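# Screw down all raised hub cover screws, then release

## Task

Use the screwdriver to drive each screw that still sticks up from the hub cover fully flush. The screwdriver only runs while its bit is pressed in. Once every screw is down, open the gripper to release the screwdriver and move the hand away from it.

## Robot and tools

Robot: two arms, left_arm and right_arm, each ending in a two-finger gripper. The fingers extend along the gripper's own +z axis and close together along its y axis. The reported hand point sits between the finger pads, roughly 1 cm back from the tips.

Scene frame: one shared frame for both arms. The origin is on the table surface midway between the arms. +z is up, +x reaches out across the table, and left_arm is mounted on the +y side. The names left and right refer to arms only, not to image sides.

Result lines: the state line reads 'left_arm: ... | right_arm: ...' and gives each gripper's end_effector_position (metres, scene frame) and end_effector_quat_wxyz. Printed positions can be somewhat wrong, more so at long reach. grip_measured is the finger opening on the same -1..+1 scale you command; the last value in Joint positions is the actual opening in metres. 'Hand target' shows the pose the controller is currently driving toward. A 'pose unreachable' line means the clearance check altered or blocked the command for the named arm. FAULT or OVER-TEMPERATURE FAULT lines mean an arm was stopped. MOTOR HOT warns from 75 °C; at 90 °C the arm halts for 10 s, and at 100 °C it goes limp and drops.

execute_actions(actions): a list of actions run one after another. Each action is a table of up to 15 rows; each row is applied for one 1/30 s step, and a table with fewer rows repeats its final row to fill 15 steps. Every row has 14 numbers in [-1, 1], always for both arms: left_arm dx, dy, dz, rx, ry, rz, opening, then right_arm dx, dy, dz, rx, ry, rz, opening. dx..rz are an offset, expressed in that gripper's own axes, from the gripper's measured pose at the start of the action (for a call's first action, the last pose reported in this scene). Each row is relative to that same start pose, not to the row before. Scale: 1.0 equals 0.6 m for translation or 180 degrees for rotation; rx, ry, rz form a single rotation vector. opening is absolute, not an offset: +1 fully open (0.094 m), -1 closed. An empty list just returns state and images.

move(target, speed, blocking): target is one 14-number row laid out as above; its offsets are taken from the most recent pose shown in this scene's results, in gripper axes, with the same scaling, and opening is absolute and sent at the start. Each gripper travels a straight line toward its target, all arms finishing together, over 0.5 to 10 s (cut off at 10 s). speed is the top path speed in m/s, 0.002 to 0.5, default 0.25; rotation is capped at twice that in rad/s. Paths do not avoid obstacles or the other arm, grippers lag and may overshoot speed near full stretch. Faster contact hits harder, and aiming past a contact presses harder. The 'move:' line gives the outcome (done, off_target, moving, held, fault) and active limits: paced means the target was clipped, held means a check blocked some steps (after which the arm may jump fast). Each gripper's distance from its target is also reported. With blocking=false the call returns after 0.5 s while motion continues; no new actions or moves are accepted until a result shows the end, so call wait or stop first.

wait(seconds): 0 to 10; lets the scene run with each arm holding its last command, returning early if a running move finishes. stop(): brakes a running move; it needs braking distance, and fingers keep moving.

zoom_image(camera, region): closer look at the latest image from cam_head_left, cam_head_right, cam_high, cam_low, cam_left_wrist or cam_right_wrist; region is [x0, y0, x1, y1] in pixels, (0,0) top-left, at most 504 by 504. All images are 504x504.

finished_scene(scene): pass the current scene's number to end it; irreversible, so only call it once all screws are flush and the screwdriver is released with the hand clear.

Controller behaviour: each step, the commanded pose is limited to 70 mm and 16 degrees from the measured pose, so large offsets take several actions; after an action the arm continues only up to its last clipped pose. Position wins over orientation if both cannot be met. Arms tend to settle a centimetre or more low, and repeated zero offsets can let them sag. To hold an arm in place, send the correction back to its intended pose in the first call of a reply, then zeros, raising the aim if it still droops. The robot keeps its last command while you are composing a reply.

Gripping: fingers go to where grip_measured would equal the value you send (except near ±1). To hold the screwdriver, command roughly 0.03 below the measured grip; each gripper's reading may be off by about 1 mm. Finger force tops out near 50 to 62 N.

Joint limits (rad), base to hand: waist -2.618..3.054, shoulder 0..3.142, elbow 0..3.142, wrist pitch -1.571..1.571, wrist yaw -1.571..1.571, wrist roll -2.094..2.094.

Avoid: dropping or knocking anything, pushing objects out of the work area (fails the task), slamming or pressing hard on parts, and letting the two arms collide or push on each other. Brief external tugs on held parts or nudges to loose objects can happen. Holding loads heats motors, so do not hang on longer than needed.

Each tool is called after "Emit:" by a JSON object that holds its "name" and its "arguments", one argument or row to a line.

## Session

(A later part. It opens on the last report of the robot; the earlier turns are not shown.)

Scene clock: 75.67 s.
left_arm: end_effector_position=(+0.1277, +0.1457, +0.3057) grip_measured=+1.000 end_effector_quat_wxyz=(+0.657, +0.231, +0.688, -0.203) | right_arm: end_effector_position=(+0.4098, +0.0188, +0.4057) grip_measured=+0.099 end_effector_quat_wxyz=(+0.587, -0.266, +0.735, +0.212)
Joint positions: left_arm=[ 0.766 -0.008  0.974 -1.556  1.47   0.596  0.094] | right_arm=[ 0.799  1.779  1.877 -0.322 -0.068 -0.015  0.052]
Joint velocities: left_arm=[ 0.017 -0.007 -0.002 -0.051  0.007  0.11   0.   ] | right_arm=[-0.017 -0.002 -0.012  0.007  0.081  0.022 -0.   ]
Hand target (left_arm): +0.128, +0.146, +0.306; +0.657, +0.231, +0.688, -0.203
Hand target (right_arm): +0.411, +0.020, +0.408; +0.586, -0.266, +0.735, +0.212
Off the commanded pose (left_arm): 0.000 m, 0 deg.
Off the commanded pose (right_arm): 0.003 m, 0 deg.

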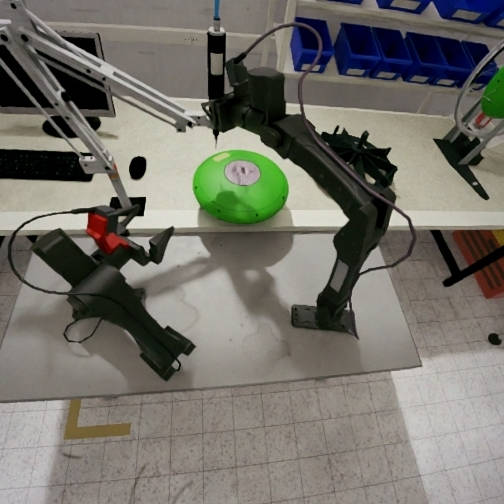

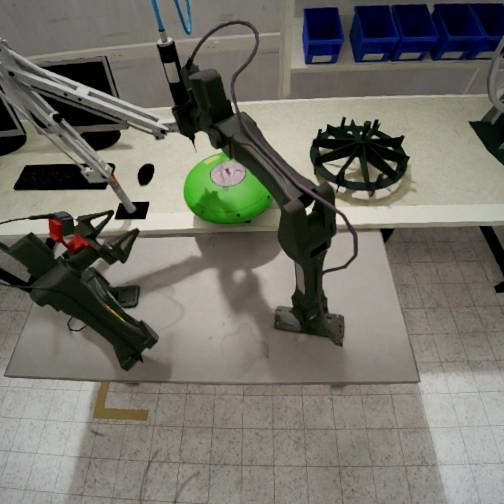

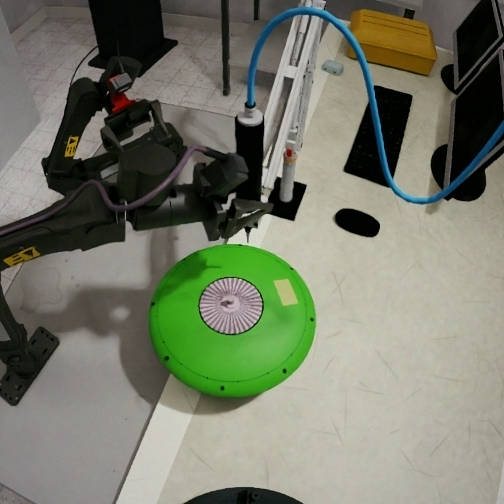

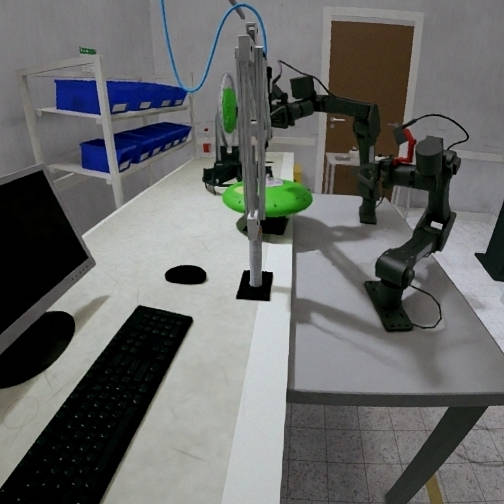

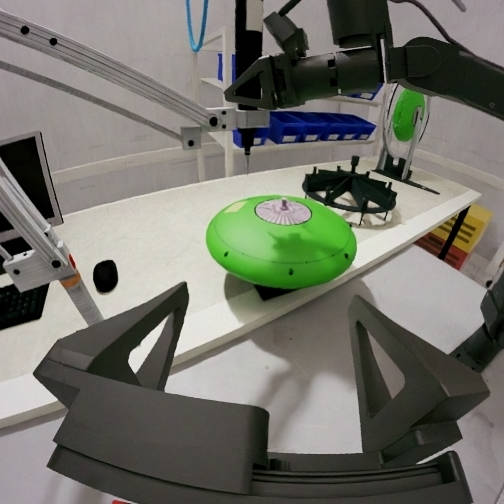

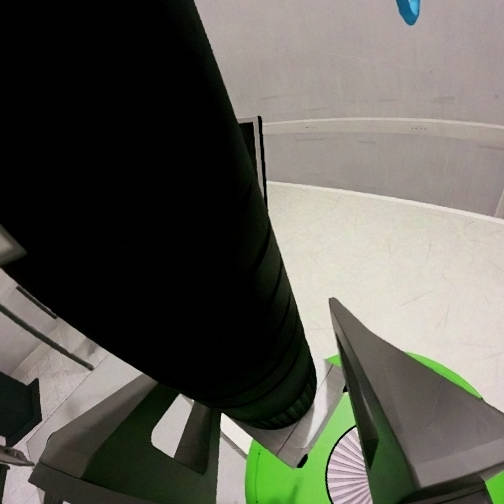

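Emit:
{"name": "move", "arguments": {
  "target": [0,0,0,0,0,0,1,0,0.006,0,0,0,0,-0.27]
}}

Emit:
{"name": "move", "arguments": {
  "target": [0,0,0,0,0,0,1,0.155,-0.012,-0.223,0.092,0,0.021,-0.27],
  "speed": 0.12
}}

Scene clock: 83.77 s.
left_arm: end_effector_position=(+0.1277, +0.1457, +0.3057) grip_measured=+1.000 end_effector_quat_wxyz=(+0.657, +0.231, +0.688, -0.203) | right_arm: end_effector_position=(+0.4091, +0.0204, +0.4074) grip_measured=-0.233 end_effector_quat_wxyz=(+0.589, -0.266, +0.732, +0.216)
Joint positions: left_arm=[ 0.766 -0.008  0.974 -1.556  1.47   0.596  0.094] | right_arm=[ 0.801  1.779  1.877 -0.315 -0.073 -0.014  0.036]
Joint velocities: left_arm=[-0.002 -0.002  0.002 -0.007 -0.007 -0.007  0.   ] | right_arm=[ 0.002 -0.002  0.012 -0.037 -0.051  0.037 -0.   ]
Hand target (left_arm): +0.128, +0.146, +0.306; +0.657, +0.231, +0.688, -0.203
Hand target (right_arm): +0.408, +0.022, +0.406; +0.587, -0.266, +0.735, +0.212
Off the commanded pose (left_arm): 0.000 m, 0 deg.
Off the commanded pose (right_arm): 0.003 m, 1 deg.
move: done

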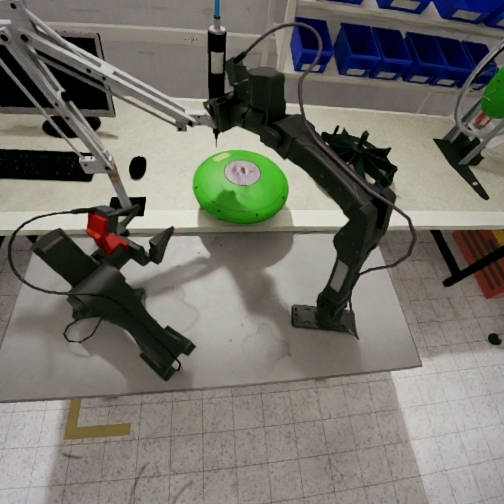

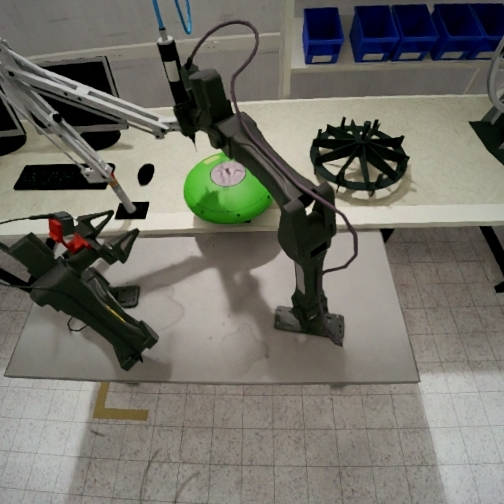

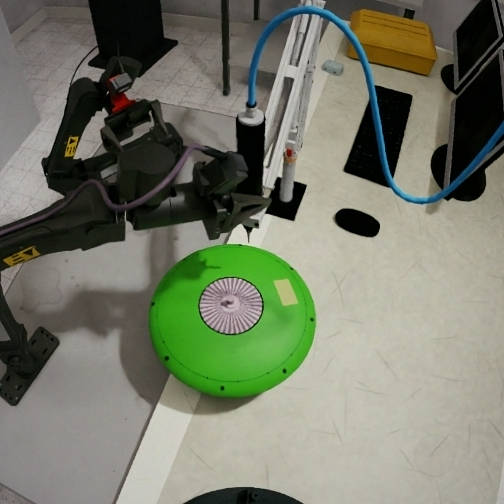

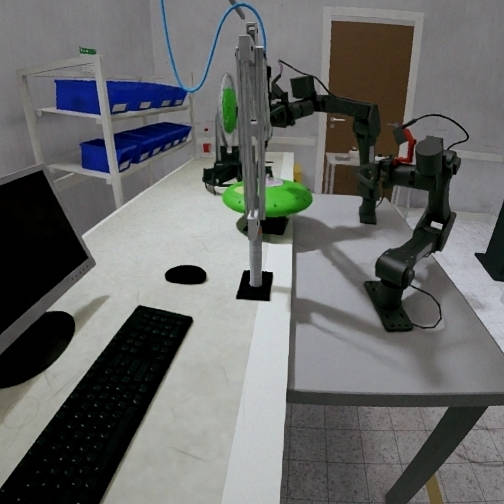

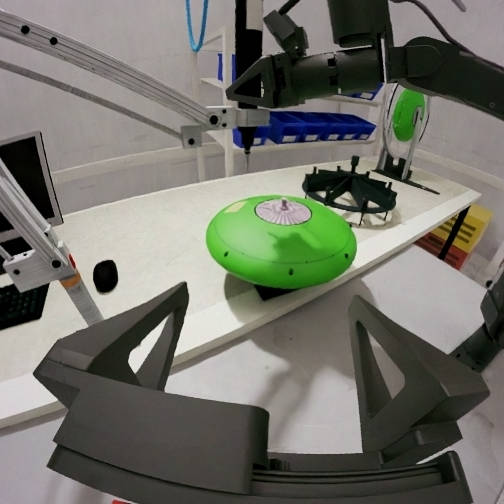

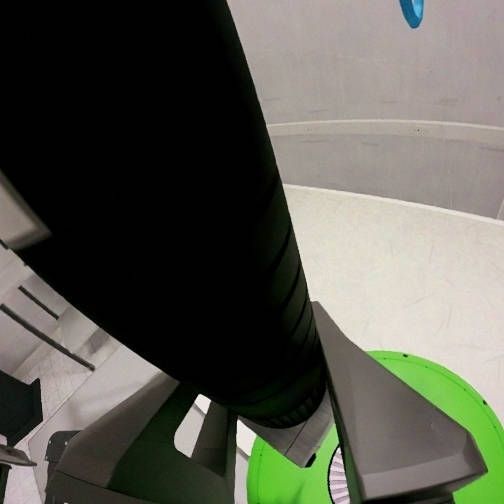

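Scene clock: 85.50 s.
left_arm: end_effector_position=(+0.1277, +0.1457, +0.3057) grip_measured=+1.000 end_effector_quat_wxyz=(+0.657, +0.231, +0.688, -0.203) | right_arm: end_effector_position=(+0.3015, -0.0766, +0.3476) grip_measured=-0.233 end_effector_quat_wxyz=(+0.612, -0.161, +0.762, +0.133)
Joint positions: left_arm=[ 0.766 -0.008  0.974 -1.556  1.47   0.596  0.094] | right_arm=[ 0.935  1.201  1.108 -0.136  0.329  0.081  0.036]
Joint velocities: left_arm=[-0.022 -0.022 -0.012 -0.095 -0.022  0.066  0.   ] | right_arm=[-0.012 -0.002  0.012 -0.037 -0.095  0.022 -0.   ]
Hand target (left_arm): +0.128, +0.146, +0.306; +0.657, +0.231, +0.688, -0.203
Hand target (right_arm): +0.298, -0.082, +0.346; +0.613, -0.155, +0.764, +0.127
Off the commanded pose (left_arm): 0.000 m, 0 deg.
Off the commanded pose (right_arm): 0.007 m, 1 deg.
move: done

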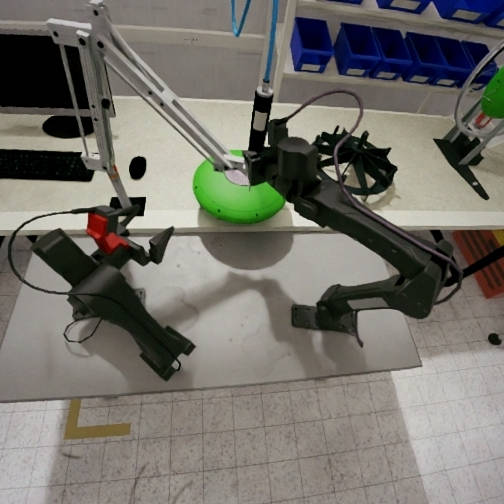

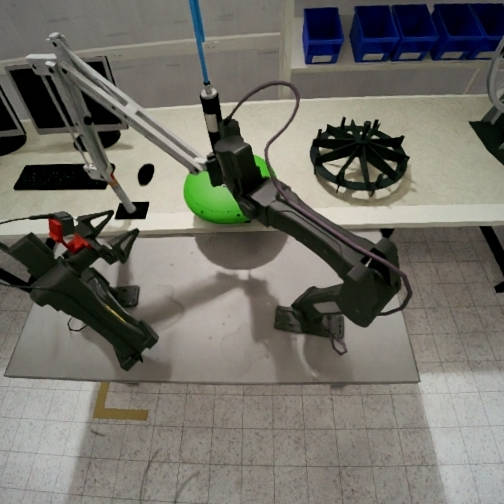

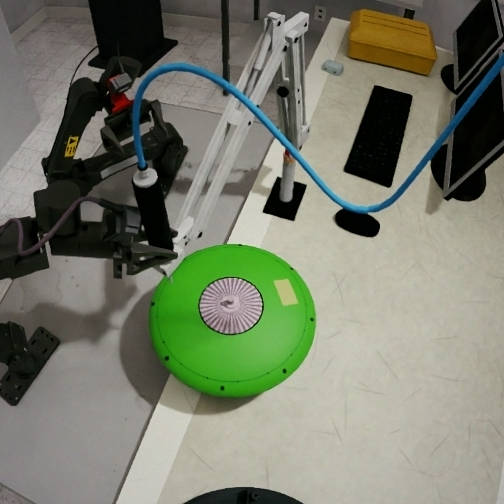

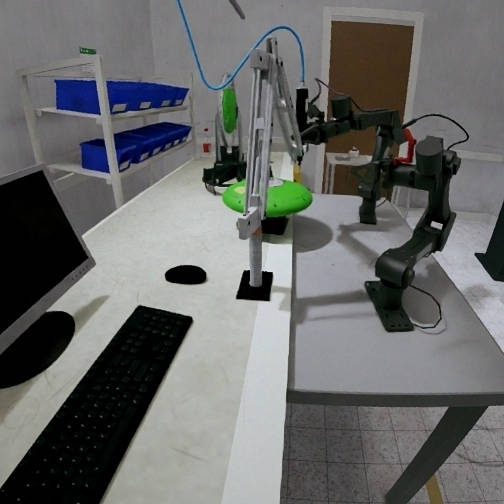

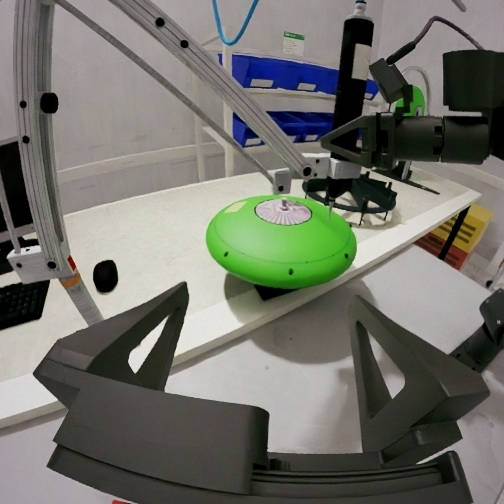

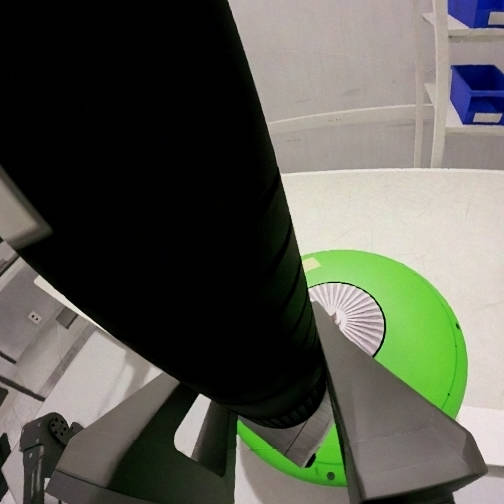

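Emit:
{"name": "move", "arguments": {
  "target": [0,0,0,0,0,0,1,0.078,-0.006,-0.056,0.022,0,0.005,-0.27],
  "speed": 0.08
}}

Emit:
{"name": "zoom_image", "arguments": {
  "camera": "cam_left_wrist",
  "region": [315, 205, 385, 275]
}}

Emit:
{"name": "zoom_image", "arguments": {
  "camera": "cam_high",
  "region": [120, 265, 190, 335]
}}

Scene clock: 97.10 s.
left_arm: end_effector_position=(+0.1277, +0.1457, +0.3057) grip_measured=+1.000 end_effector_quat_wxyz=(+0.657, +0.231, +0.688, -0.203) | right_arm: end_effector_position=(+0.2681, -0.0930, +0.3106) grip_measured=-0.233 end_effector_quat_wxyz=(+0.615, -0.137, +0.768, +0.113)
Joint positions: left_arm=[ 0.766 -0.008  0.974 -1.556  1.47   0.596  0.094] | right_arm=[ 1.036  1.067  0.894 -0.076  0.49   0.125  0.036]
Joint velocities: left_arm=[-0.012  0.002  0.012  0.037  0.007  0.007  0.   ] | right_arm=[-0.007 -0.012  0.002 -0.037  0.022 -0.007 -0.001]
Hand target (left_arm): +0.128, +0.146, +0.306; +0.657, +0.231, +0.688, -0.203
Hand target (right_arm): +0.264, -0.097, +0.309; +0.616, -0.134, +0.768, +0.111
Off the commanded pose (left_arm): 0.000 m, 0 deg.
Off the commanded pose (right_arm): 0.006 m, 0 deg.
move: done

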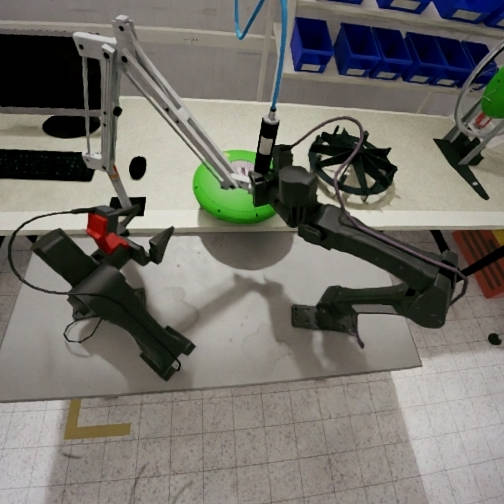

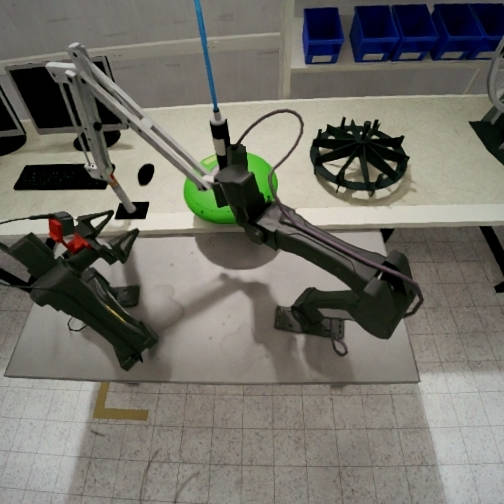

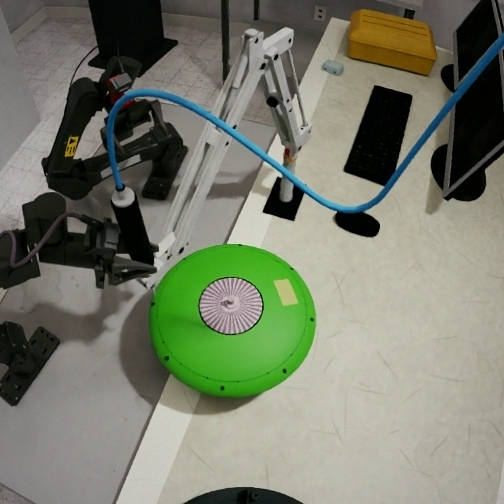

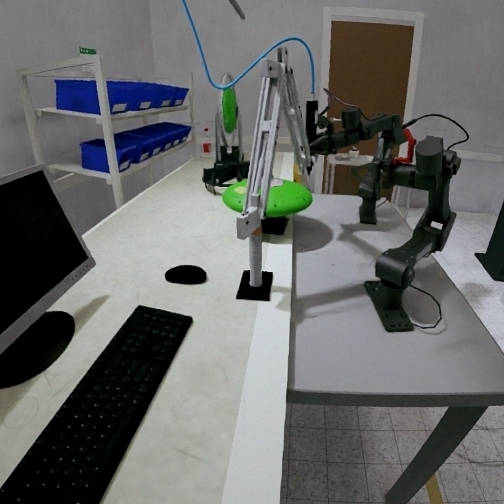

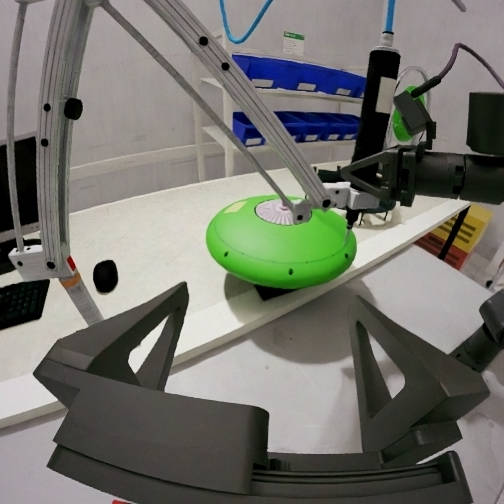

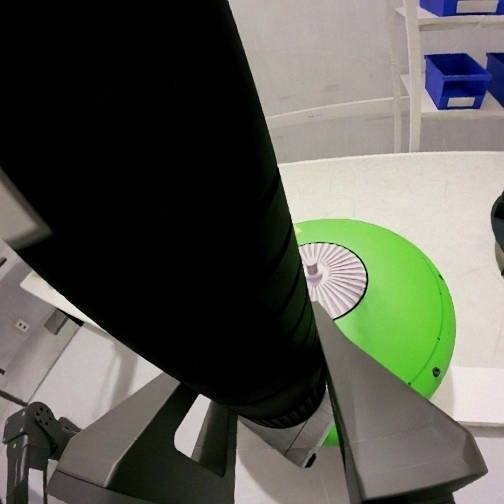

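Region (315, 205, 385, 275) of cam_left_wrist's 504x504 image, scaled by 7.200, with more detail than that image has.

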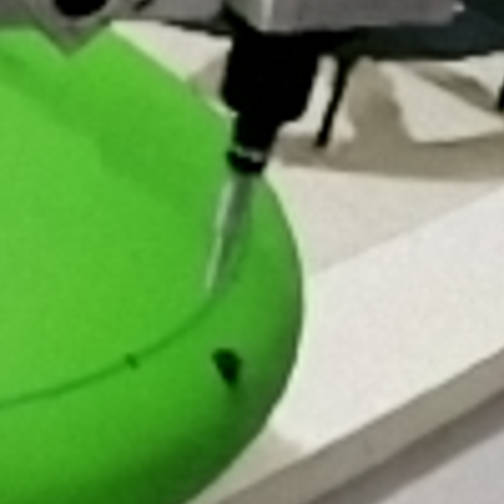

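Region (120, 265, 190, 335) of cam_high's 504x504 image, scaled by 7.200, with more detail than that image has.

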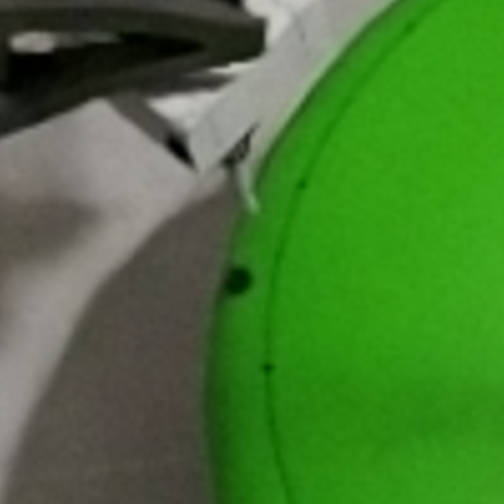

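Emit:
{"name": "move", "arguments": {
  "target": [0,0,0,0,0,0,1,0.023,-0.018,-0.0145,0,0,0,-0.27],
  "speed": 0.03
}}

Emit:
{"name": "zoom_image", "arguments": {
  "camera": "cam_left_wrist",
  "region": [325, 225, 367, 267]
}}

Emit:
{"name": "zoom_image", "arguments": {
  "camera": "cam_high",
  "region": [132, 280, 174, 322]
}}

Scene clock: 108.70 s.
left_arm: end_effector_position=(+0.1277, +0.1457, +0.3057) grip_measured=+1.000 end_effector_quat_wxyz=(+0.657, +0.231, +0.688, -0.203) | right_arm: end_effector_position=(+0.2640, -0.1022, +0.3015) grip_measured=-0.233 end_effector_quat_wxyz=(+0.615, -0.136, +0.768, +0.113)
Joint positions: left_arm=[ 0.766 -0.008  0.974 -1.556  1.47   0.596  0.094] | right_arm=[ 1.024  1.024  0.837 -0.06   0.48   0.123  0.036]
Joint velocities: left_arm=[-0.017  0.007 -0.007  0.125  0.022 -0.095  0.   ] | right_arm=[-0.022  0.007 -0.002  0.022 -0.022  0.007  0.001]
Hand target (left_arm): +0.128, +0.146, +0.306; +0.657, +0.231, +0.688, -0.203
Hand target (right_arm): +0.261, -0.107, +0.299; +0.615, -0.137, +0.768, +0.113
Off the commanded pose (left_arm): 0.000 m, 0 deg.
Off the commanded pose (right_arm): 0.006 m, 0 deg.
move: done

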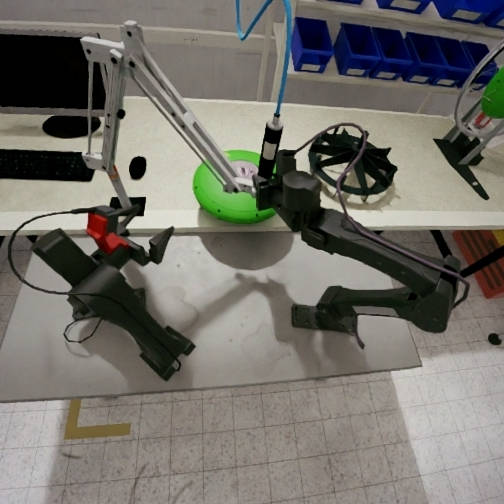

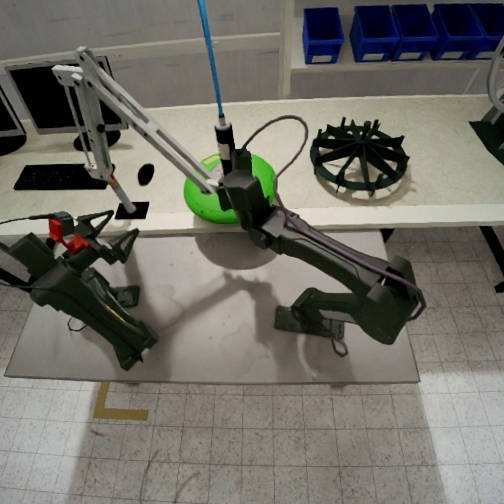

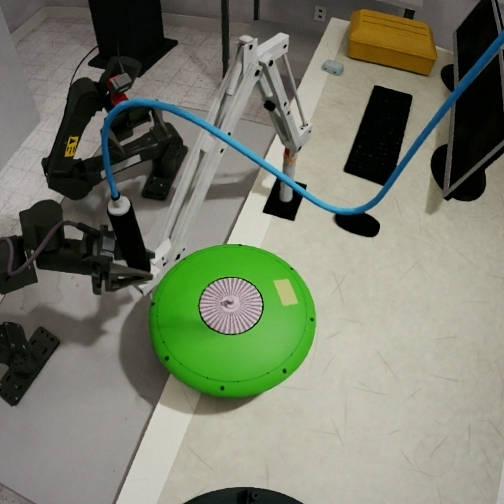

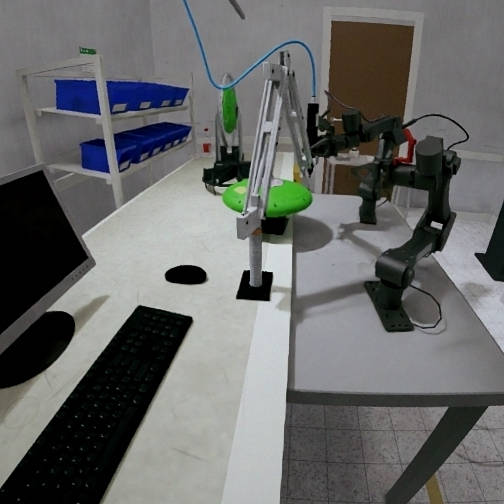

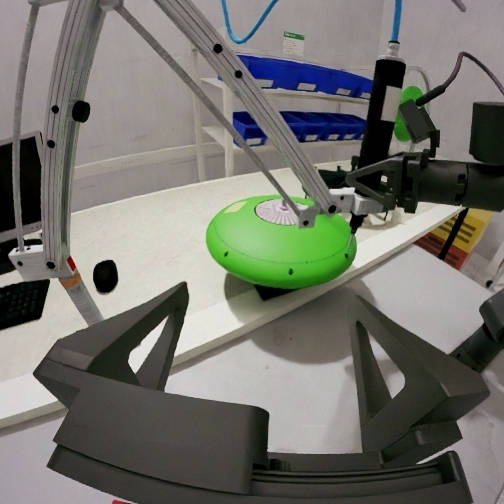

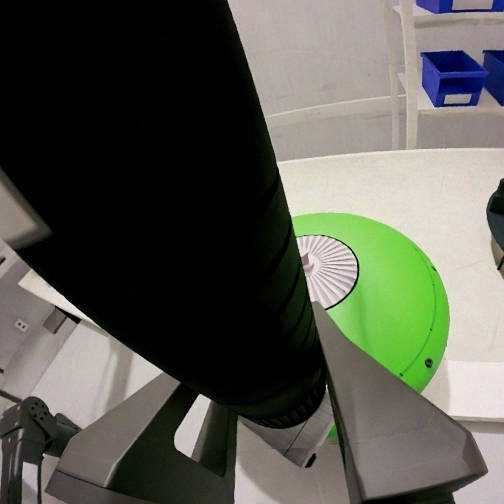

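Region (325, 225, 367, 267) of cam_left_wrist's 504x504 image, scaled by 12.000, with more detail than that image has.

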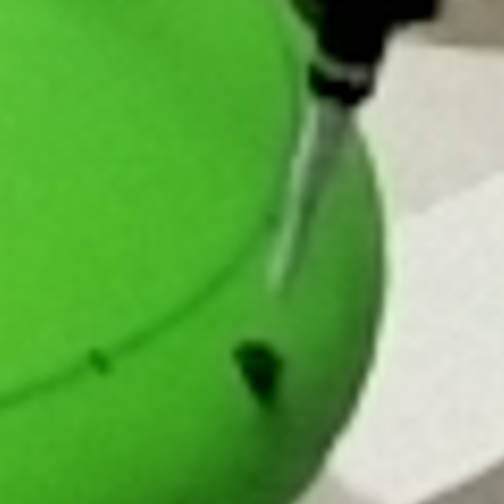

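Region (132, 280, 174, 322) of cam_high's 504x504 image, scaled by 12.000, with more detail than that image has.

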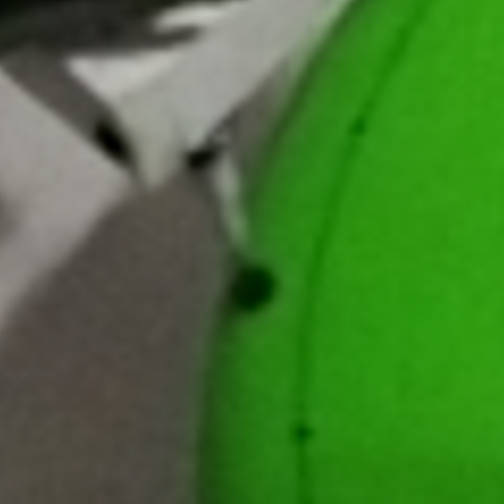

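Emit:
{"name": "move", "arguments": {
  "target": [0,0,0,0,0,0,1,0.022,-0.0063,-0.002,0,0,0,-0.27],
  "speed": 0.02
}}

Emit:
{"name": "zoom_image", "arguments": {
  "camera": "cam_left_wrist",
  "region": [325, 225, 367, 267]
}}

Emit:
{"name": "zoom_image", "arguments": {
  "camera": "cam_high",
  "region": [132, 280, 174, 322]
}}

Scene clock: 114.87 s.
left_arm: end_effector_position=(+0.1277, +0.1457, +0.3057) grip_measured=+1.000 end_effector_quat_wxyz=(+0.657, +0.231, +0.688, -0.203) | right_arm: end_effector_position=(+0.2642, -0.1019, +0.2913) grip_measured=-0.233 end_effector_quat_wxyz=(+0.615, -0.136, +0.768, +0.113)
Joint positions: left_arm=[ 0.766 -0.008  0.974 -1.556  1.47   0.596  0.094] | right_arm=[ 1.024  1.024  0.796 -0.019  0.479  0.122  0.036]
Joint velocities: left_arm=[-0.027  0.002  0.002  0.037 -0.037 -0.007  0.   ] | right_arm=[-0.007 -0.007 -0.007 -0.037 -0.007  0.022 -0.   ]
Hand target (left_arm): +0.128, +0.146, +0.306; +0.657, +0.231, +0.688, -0.203
Hand target (right_arm): +0.262, -0.107, +0.289; +0.615, -0.136, +0.768, +0.113
Off the commanded pose (left_arm): 0.000 m, 0 deg.
Off the commanded pose (right_arm): 0.006 m, 0 deg.
move: done

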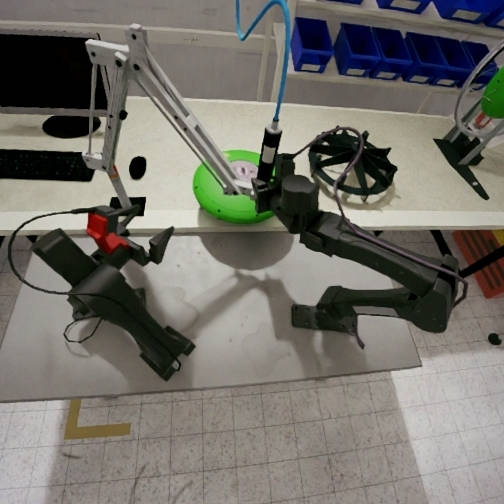

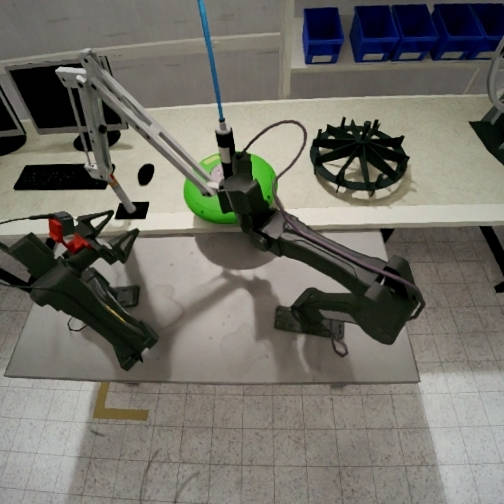

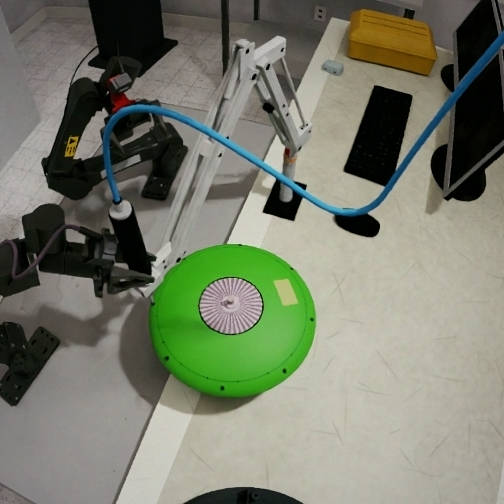

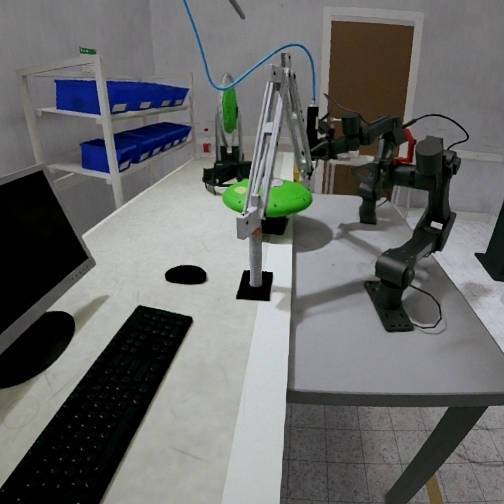

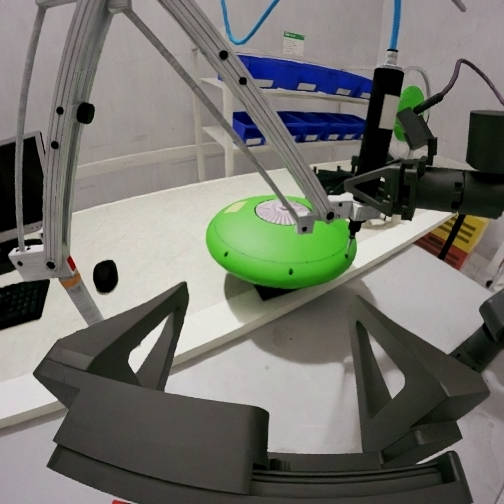

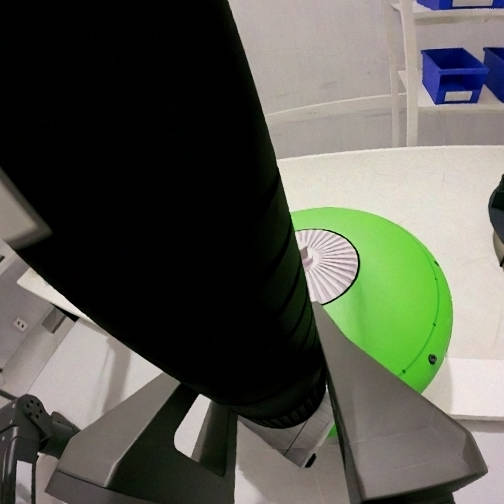

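Region (325, 225, 367, 267) of cam_left_wrist's 504x504 image, scaled by 12.000, with more detail than that image has.

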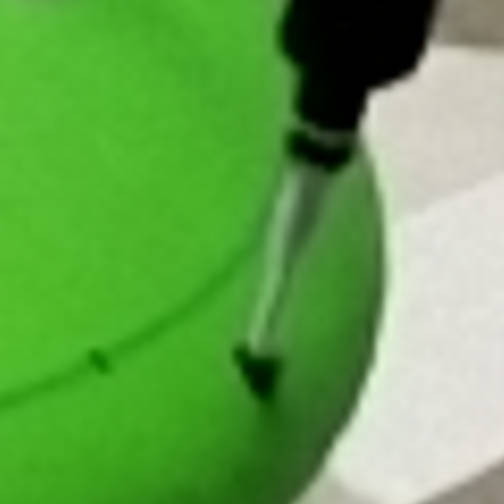

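Region (132, 280, 174, 322) of cam_high's 504x504 image, scaled by 12.000, with more detail than that image has.

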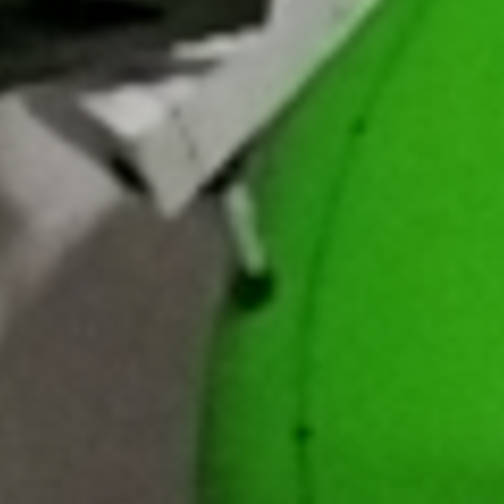

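Push down.

Emit:
{"name": "move", "arguments": {
  "target": [0,0,0,0,0,0,1,0.03,-0.0068,-0.0005,0,0,0,-0.27],
  "speed": 0.015
}}

Emit:
{"name": "zoom_image", "arguments": {
  "camera": "cam_left_wrist",
  "region": [325, 225, 367, 267]
}}

Emit:
{"name": "zoom_image", "arguments": {
  "camera": "cam_high",
  "region": [132, 280, 174, 322]
}}

Scene clock: 124.83 s.
left_arm: end_effector_position=(+0.1277, +0.1457, +0.3057) grip_measured=+1.000 end_effector_quat_wxyz=(+0.657, +0.231, +0.688, -0.203) | right_arm: end_effector_position=(+0.2650, -0.1010, +0.2862) grip_measured=-0.233 end_effector_quat_wxyz=(+0.624, -0.135, +0.761, +0.116)
Joint positions: left_arm=[ 0.766 -0.008  0.974 -1.556  1.47   0.596  0.094] | right_arm=[1.024 1.024 0.754 0.048 0.479 0.113 0.036]
Joint velocities: left_arm=[ 0.012  0.002  0.002  0.007 -0.007  0.037  0.   ] | right_arm=[ 0.017  0.007 -0.012 -0.022 -0.022 -0.051  0.   ]
Hand target (left_arm): +0.128, +0.146, +0.306; +0.657, +0.231, +0.688, -0.203
Hand target (right_arm): +0.262, -0.107, +0.274; +0.615, -0.136, +0.768, +0.113
Off the commanded pose (left_arm): 0.000 m, 0 deg.
Off the commanded pose (right_arm): 0.014 m, 1 deg.
move: off_target (right_arm)

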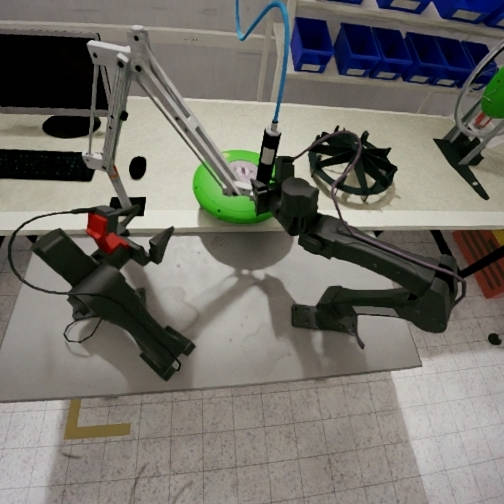

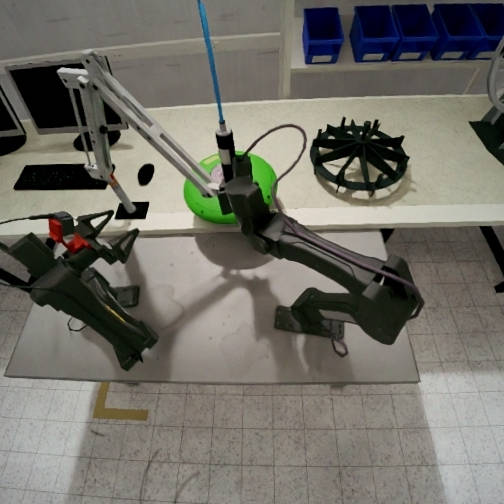

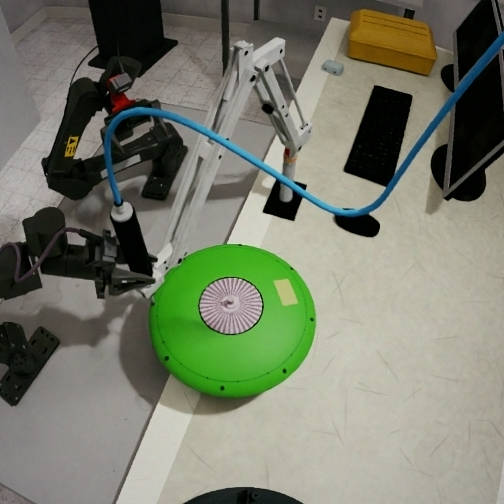

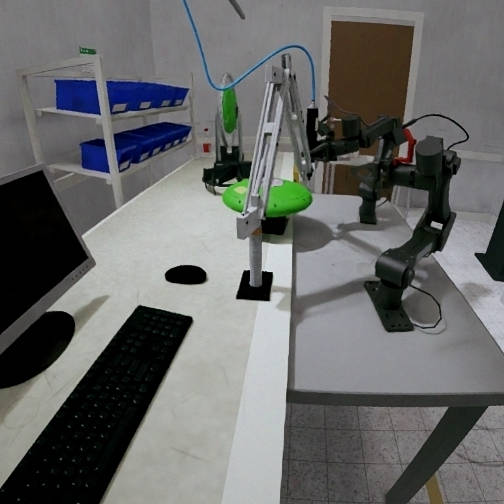

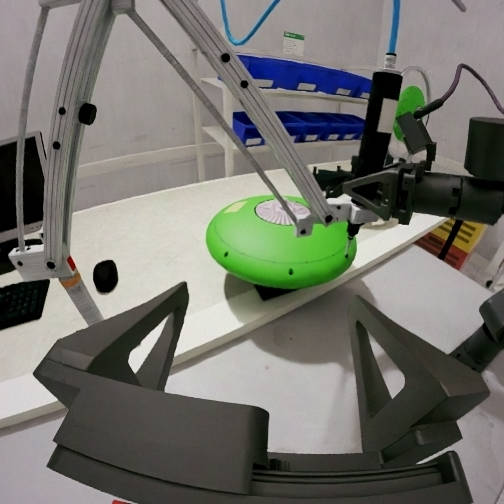

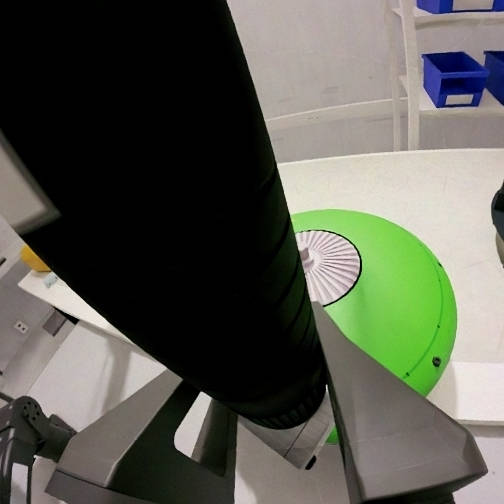

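Region (325, 225, 367, 267) of cam_left_wrist's 504x504 image, scaled by 12.000, with more detail than that image has.

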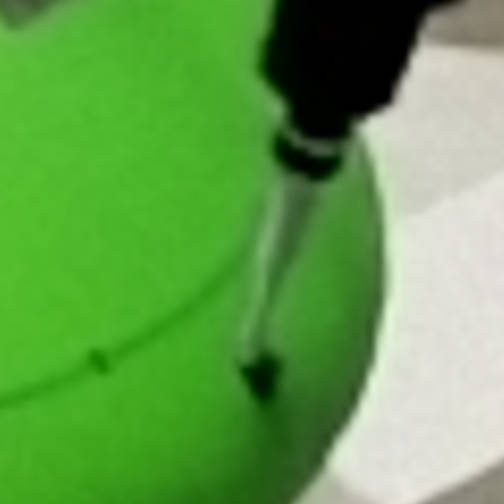

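Region (132, 280, 174, 322) of cam_high's 504x504 image, scaled by 12.000, with more detail than that image has.

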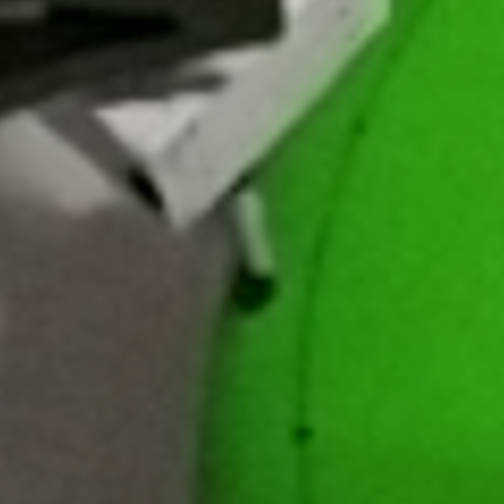

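Emit:
{"name": "execute_actions", "arguments": {
  "actions": [
    [[0,0,0,0,0,0,1,0.02,-0.011,-0.0105,0,0.007,0,-0.27]]
  ]
}}

Emit:
{"name": "zoom_image", "arguments": {
  "camera": "cam_left_wrist",
  "region": [325, 225, 367, 267]
}}

Emit:
{"name": "zoom_image", "arguments": {
  "camera": "cam_high",
  "region": [132, 280, 174, 322]
}}

Scene clock: 139.13 s.
left_arm: end_effector_position=(+0.1277, +0.1457, +0.3057) grip_measured=+1.000 end_effector_quat_wxyz=(+0.657, +0.231, +0.688, -0.203) | right_arm: end_effector_position=(+0.2633, -0.1052, +0.2869) grip_measured=-0.233 end_effector_quat_wxyz=(+0.624, -0.134, +0.761, +0.115)
Joint positions: left_arm=[ 0.766 -0.008  0.974 -1.556  1.47   0.596  0.094] | right_arm=[1.018 1.005 0.747 0.038 0.477 0.112 0.036]
Joint velocities: left_arm=[-0.002 -0.002  0.002 -0.007 -0.007  0.007  0.   ] | right_arm=[-0.007  0.007 -0.002 -0.022 -0.022  0.007  0.   ]
Hand target (left_arm): +0.128, +0.146, +0.306; +0.657, +0.231, +0.688, -0.203
Hand target (right_arm): +0.260, -0.110, +0.276; +0.615, -0.136, +0.768, +0.114
Off the commanded pose (left_arm): 0.000 m, 0 deg.
Off the commanded pose (right_arm): 0.013 m, 1 deg.

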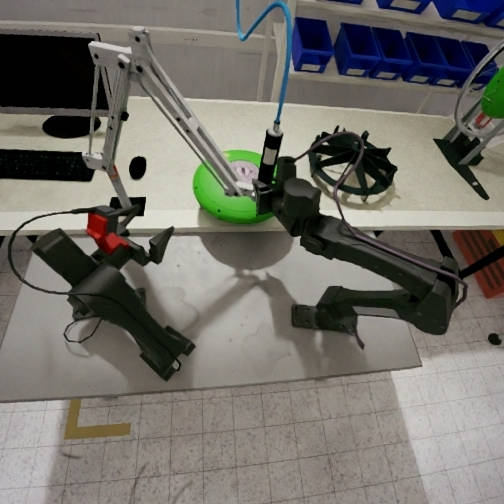

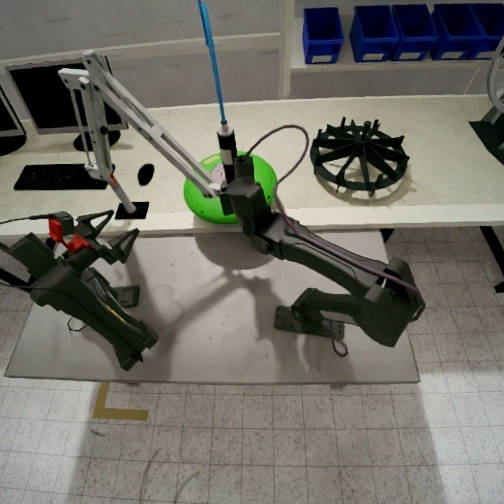

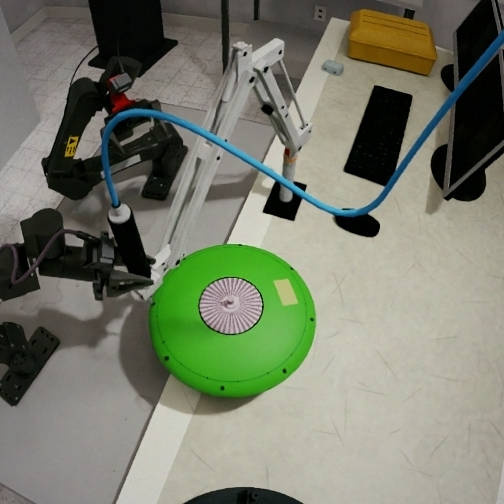

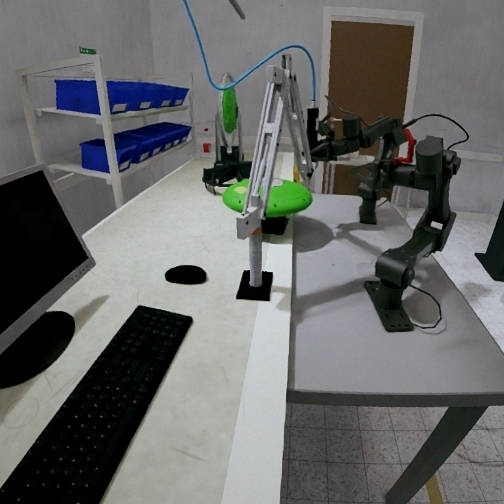

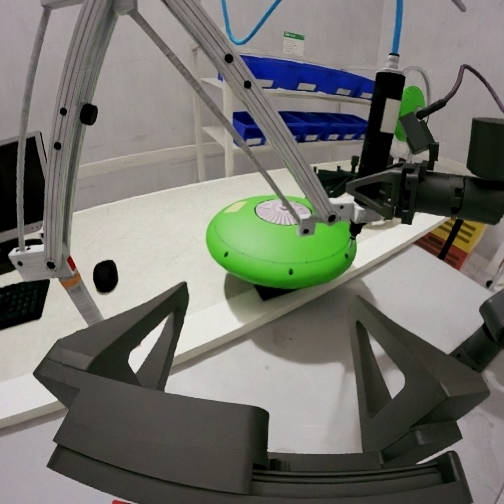

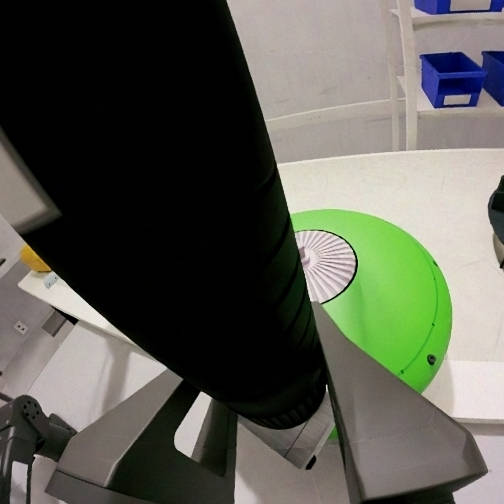

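Region (325, 225, 367, 267) of cam_left_wrist's 504x504 image, scaled by 12.000, with more detail than that image has.

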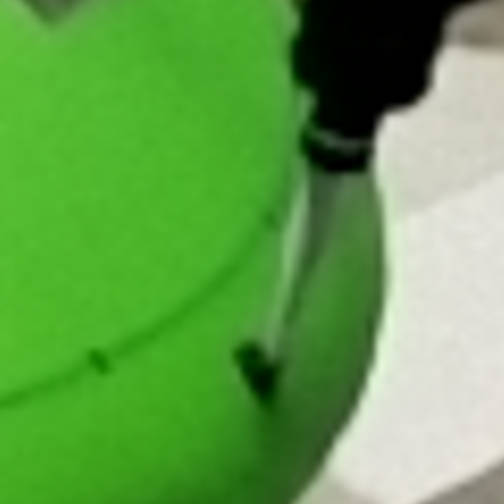

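Region (132, 280, 174, 322) of cam_high's 504x504 image, scaled by 12.000, with more detail than that image has.

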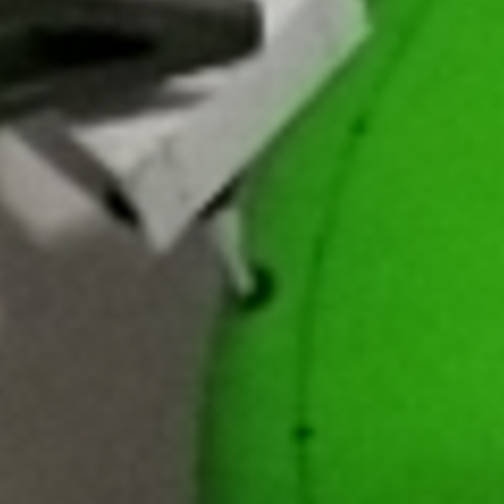

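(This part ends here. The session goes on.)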